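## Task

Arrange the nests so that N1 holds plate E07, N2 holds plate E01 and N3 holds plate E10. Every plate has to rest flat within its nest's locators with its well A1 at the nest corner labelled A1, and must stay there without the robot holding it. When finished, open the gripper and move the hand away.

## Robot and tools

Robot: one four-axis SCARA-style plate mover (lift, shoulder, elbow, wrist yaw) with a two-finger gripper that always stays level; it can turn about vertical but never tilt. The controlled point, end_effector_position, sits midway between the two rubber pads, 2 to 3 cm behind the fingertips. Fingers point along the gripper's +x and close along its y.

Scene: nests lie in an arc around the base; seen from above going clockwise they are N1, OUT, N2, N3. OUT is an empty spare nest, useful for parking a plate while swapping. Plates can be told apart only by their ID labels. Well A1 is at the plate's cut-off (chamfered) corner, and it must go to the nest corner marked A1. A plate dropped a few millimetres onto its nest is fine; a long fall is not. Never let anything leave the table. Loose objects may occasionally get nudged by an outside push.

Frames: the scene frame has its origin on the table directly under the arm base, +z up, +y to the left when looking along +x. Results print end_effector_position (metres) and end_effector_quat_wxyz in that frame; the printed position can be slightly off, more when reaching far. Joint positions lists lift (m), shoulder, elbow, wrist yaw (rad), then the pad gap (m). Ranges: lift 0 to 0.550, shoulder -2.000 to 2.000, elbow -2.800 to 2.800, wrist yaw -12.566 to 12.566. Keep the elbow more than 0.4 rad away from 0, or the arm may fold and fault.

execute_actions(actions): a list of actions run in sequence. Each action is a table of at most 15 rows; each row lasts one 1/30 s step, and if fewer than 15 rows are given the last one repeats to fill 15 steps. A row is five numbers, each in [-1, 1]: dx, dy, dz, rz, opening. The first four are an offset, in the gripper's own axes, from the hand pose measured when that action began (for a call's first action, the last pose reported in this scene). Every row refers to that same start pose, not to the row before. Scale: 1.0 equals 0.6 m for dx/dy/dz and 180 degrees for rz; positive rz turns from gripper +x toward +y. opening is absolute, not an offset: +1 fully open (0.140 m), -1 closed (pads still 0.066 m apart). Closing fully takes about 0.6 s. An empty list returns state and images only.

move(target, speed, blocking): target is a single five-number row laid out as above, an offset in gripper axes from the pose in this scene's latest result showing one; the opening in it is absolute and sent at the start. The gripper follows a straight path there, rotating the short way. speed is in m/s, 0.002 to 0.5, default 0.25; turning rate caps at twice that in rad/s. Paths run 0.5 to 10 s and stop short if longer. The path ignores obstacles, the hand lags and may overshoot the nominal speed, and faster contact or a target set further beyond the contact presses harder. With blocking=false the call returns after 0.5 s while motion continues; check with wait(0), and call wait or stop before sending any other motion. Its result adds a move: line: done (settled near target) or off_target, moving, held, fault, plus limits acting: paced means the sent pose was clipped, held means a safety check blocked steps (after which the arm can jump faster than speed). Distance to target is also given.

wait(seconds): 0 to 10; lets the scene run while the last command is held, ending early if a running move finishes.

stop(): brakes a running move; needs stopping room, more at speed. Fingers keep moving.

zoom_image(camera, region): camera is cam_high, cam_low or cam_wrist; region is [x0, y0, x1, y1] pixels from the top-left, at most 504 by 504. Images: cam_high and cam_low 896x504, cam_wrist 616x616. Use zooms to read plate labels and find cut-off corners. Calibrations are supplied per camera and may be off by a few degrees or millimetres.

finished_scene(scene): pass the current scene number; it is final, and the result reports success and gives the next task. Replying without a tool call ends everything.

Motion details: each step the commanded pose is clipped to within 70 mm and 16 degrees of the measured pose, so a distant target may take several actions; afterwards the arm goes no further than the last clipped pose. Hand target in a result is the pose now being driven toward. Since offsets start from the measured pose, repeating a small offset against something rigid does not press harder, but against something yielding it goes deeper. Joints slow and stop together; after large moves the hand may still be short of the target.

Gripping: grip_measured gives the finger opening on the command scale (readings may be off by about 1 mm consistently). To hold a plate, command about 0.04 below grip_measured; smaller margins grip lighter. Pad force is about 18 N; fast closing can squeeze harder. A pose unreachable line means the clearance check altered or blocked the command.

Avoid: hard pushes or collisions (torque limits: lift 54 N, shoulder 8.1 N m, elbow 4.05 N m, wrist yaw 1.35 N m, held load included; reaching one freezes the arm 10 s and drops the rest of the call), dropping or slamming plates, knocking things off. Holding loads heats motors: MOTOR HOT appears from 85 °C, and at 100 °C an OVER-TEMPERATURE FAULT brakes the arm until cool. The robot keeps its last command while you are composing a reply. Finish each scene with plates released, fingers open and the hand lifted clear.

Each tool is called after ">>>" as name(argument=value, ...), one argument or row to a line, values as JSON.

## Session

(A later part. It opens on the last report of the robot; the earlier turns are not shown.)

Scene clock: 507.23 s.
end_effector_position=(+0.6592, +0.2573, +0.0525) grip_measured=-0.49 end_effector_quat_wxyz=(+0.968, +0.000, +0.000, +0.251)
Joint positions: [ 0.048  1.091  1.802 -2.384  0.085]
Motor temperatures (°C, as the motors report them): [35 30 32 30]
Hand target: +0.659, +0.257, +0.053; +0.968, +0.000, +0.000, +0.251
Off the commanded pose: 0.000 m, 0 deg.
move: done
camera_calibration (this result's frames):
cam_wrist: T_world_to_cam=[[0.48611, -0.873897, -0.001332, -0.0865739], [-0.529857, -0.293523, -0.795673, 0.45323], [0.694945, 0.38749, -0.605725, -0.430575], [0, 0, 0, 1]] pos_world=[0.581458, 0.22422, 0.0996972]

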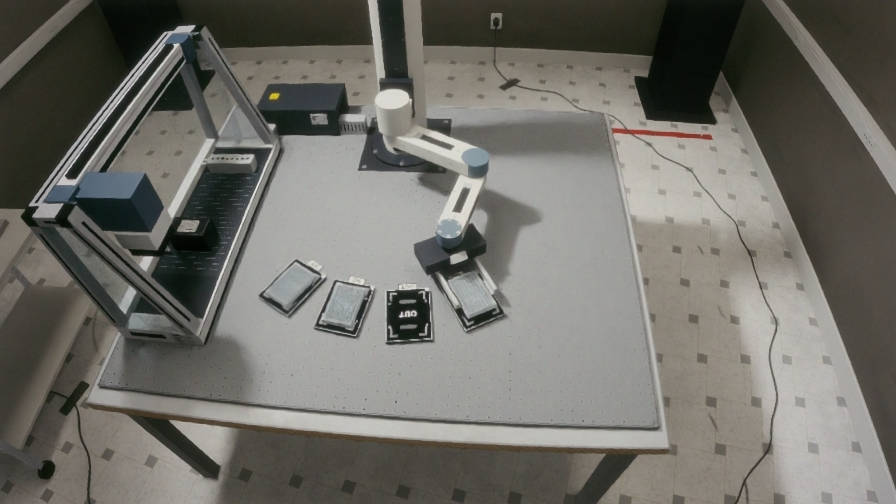

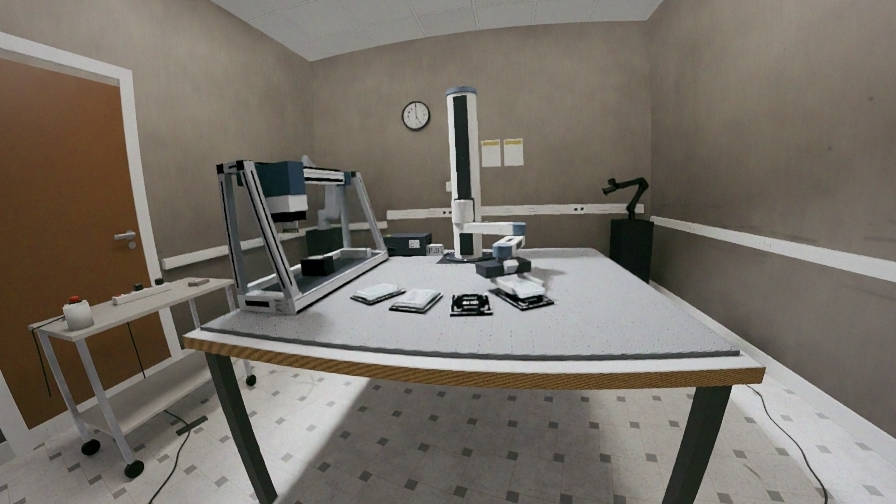

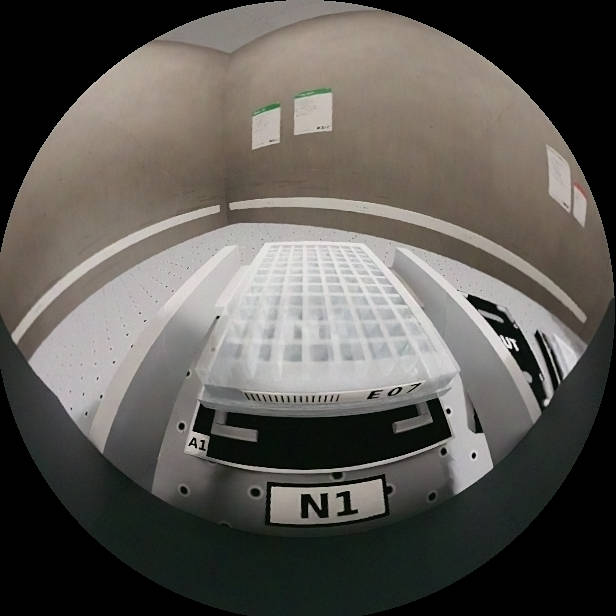

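>>> execute_actions(
  actions=[
    [[0.0002,0,-0.002,0,-0.53],[0.0002,0,-0.0055,0,-0.53],[0.0002,0,-0.010,0,-0.53],[0.0002,0,-0.0145,0,-0.53],[0.0002,0,-0.0185,0,-0.53],[0.0002,0,-0.022,0,-0.53],[0.0002,0,-0.025,0,-0.53],[0.0002,0,-0.0275,0,-0.53],[0.0002,0,-0.0295,0,-0.53],[0.0002,0,-0.031,0,-0.53],[0.0002,0,-0.0322,0,-0.53],[0.0002,0,-0.0332,0,-0.53],[0.0002,0,-0.034,0,-0.53],[0.0002,0,-0.0345,0,-0.53]],
  ],
)

>>> zoom_image(
  camera="cam_wrist",
  region=[150, 340, 500, 450],
)

Scene clock: 514.13 s.
end_effector_position=(+0.6593, +0.2575, +0.0318) grip_measured=-0.49 end_effector_quat_wxyz=(+0.968, +0.000, +0.000, +0.252)
Joint positions: [ 0.027  1.09   1.803 -2.384  0.085]
Motor temperatures (°C, as the motors report them): [35 30 32 30]
Hand target: +0.659, +0.257, +0.032; +0.968, +0.000, +0.000, +0.251
Off the commanded pose: 0.000 m, 0 deg.
camera_calibration (this result's frames):
cam_wrist: T_world_to_cam=[[0.486529, -0.873664, -0.001332, -0.0868179], [-0.529716, -0.293777, -0.795673, 0.436797], [0.694759, 0.387823, -0.605725, -0.443168], [0, 0, 0, 1]] pos_world=[0.581513, 0.224342, 0.0789938]

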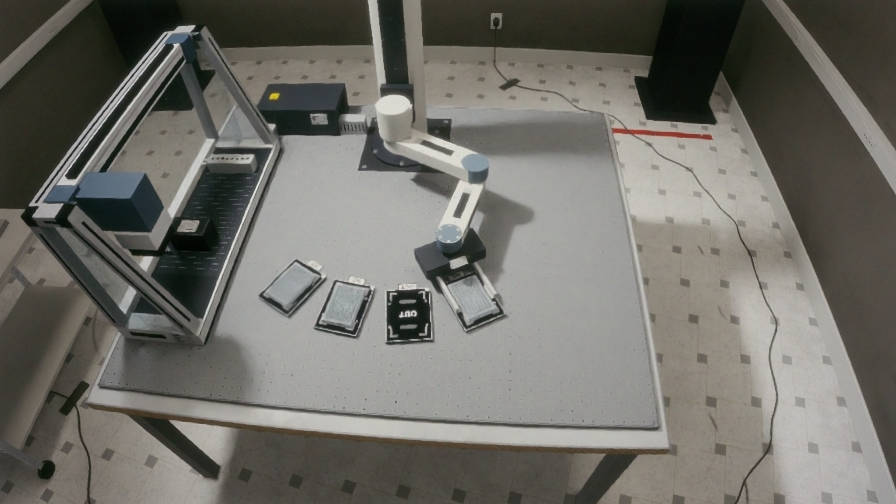

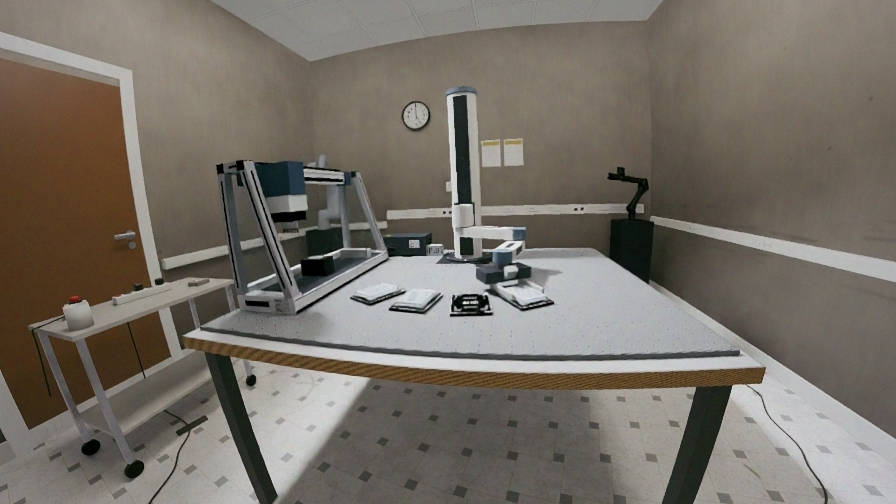

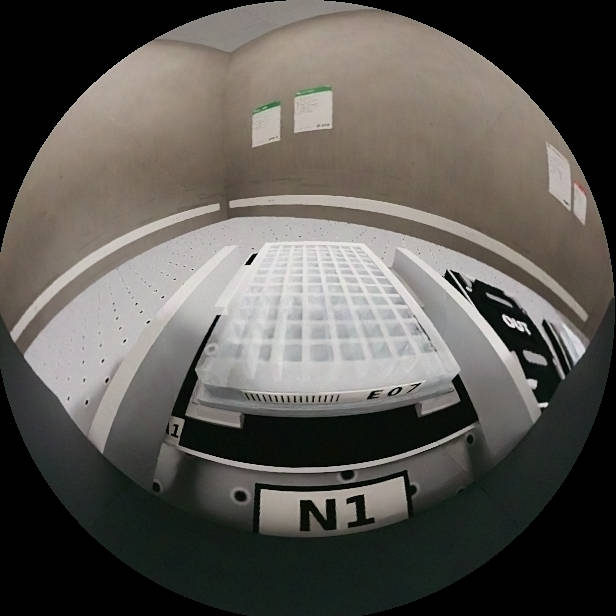

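Region (150, 340, 500, 450) of cam_wrist's 616x616 image, scaled by 1.440, with more detail than that image has; it fills the top 158 rows of this view, and the rest is white.

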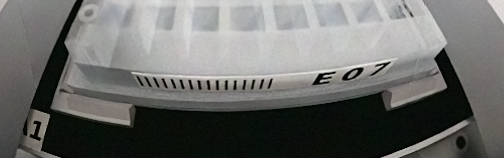

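>>> execute_actions(
  actions=[
    [[0,0,0,0,-0.45],[0,0,0,0,-0.40],[0,0,0,0,-0.32],[0,0,0,0,-0.25],[0,0,0,0,-0.2],[0,0,0.004,0,-0.2],[0,0,0.01,0,-0.2],[0,0,0.018,0,-0.2],[0,0,0.027,0,-0.2],[0,0,0.037,0,-0.2],[0,0,0.048,0,-0.2],[-0.01,0,0.06,0,-0.2],[-0.025,0,0.072,0,-0.2],[-0.045,0,0.084,0,-0.2],[-0.07,0,0.096,0,-0.2]],
    [[-0.04,0,0.03,0,0],[-0.07,0,0.045,0,0],[-0.10,0,0.06,0,0],[-0.13,0,0.07,0,0],[-0.155,0,0.08,0,0],[-0.175,0,0.085,0,0],[-0.19,0,0.09,0,0],[-0.2,0,0.09,0,0]],
  ],
)

Scene clock: 522.00 s.
end_effector_position=(+0.5510, +0.1966, +0.1245) grip_measured=+0.00 end_effector_quat_wxyz=(+0.968, +0.000, +0.000, +0.251)
Joint positions: [ 0.12   1.348  1.148 -1.988  0.103]
Motor temperatures (°C, as the motors report them): [35 30 32 30]
Hand target: +0.551, +0.197, +0.125; +0.968, +0.000, +0.000, +0.252
Off the commanded pose: 0.000 m, 0 deg.
camera_calibration (this result's frames):
cam_wrist: T_world_to_cam=[[0.485144, -0.874433, -0.001332, -0.0862832], [-0.530181, -0.292938, -0.795673, 0.435472], [0.695373, 0.386722, -0.605725, -0.288309], [0, 0, 0, 1]] pos_world=[0.473221, 0.163613, 0.171742]

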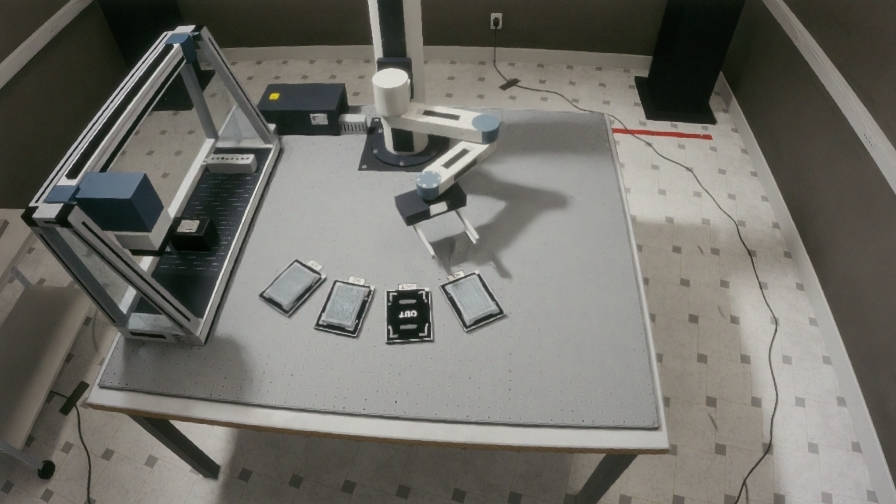

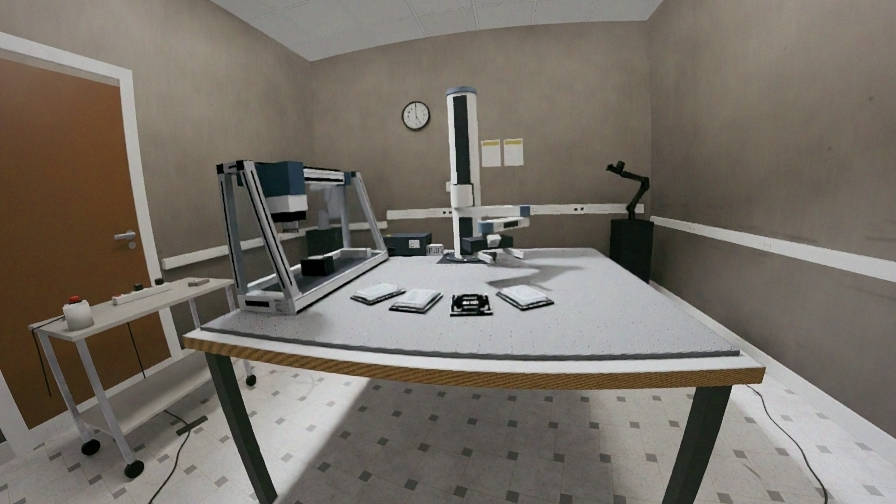

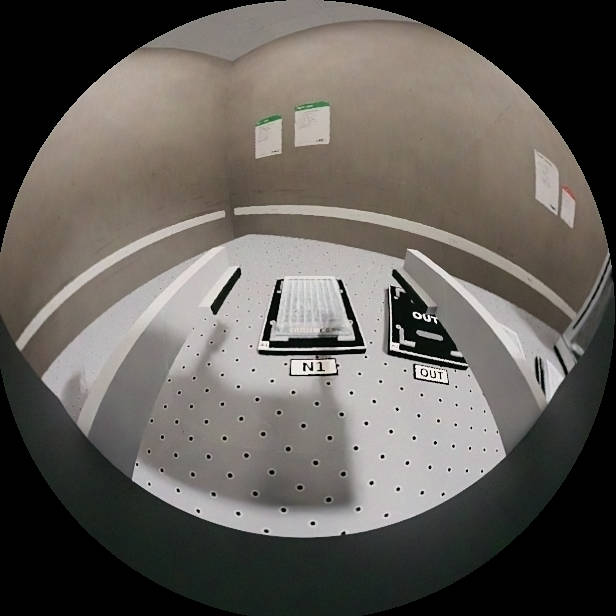

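>>> zoom_image(
  camera="cam_wrist",
  region=[250, 265, 380, 365],
)

>>> zoom_image(
  camera="cam_high",
  region=[250, 250, 390, 345],
)

Region (250, 265, 380, 365) of cam_wrist's 616x616 image, scaled by 3.877, with more detail than that image has; it fills the top 388 rows of this view, and the rest is white.

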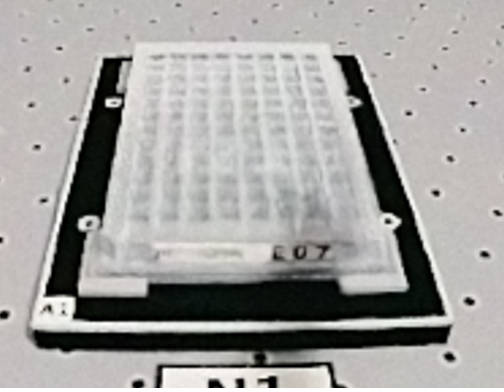

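Region (250, 250, 390, 345) of cam_high's 896x504 image, scaled by 3.600, with more detail than that image has; it fills the top 342 rows of this view, and the rest is white.

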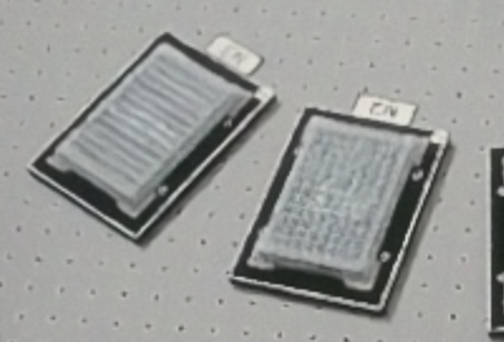

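>>> finished_scene(
  scene=1,
)

The scene is finished: the task was done.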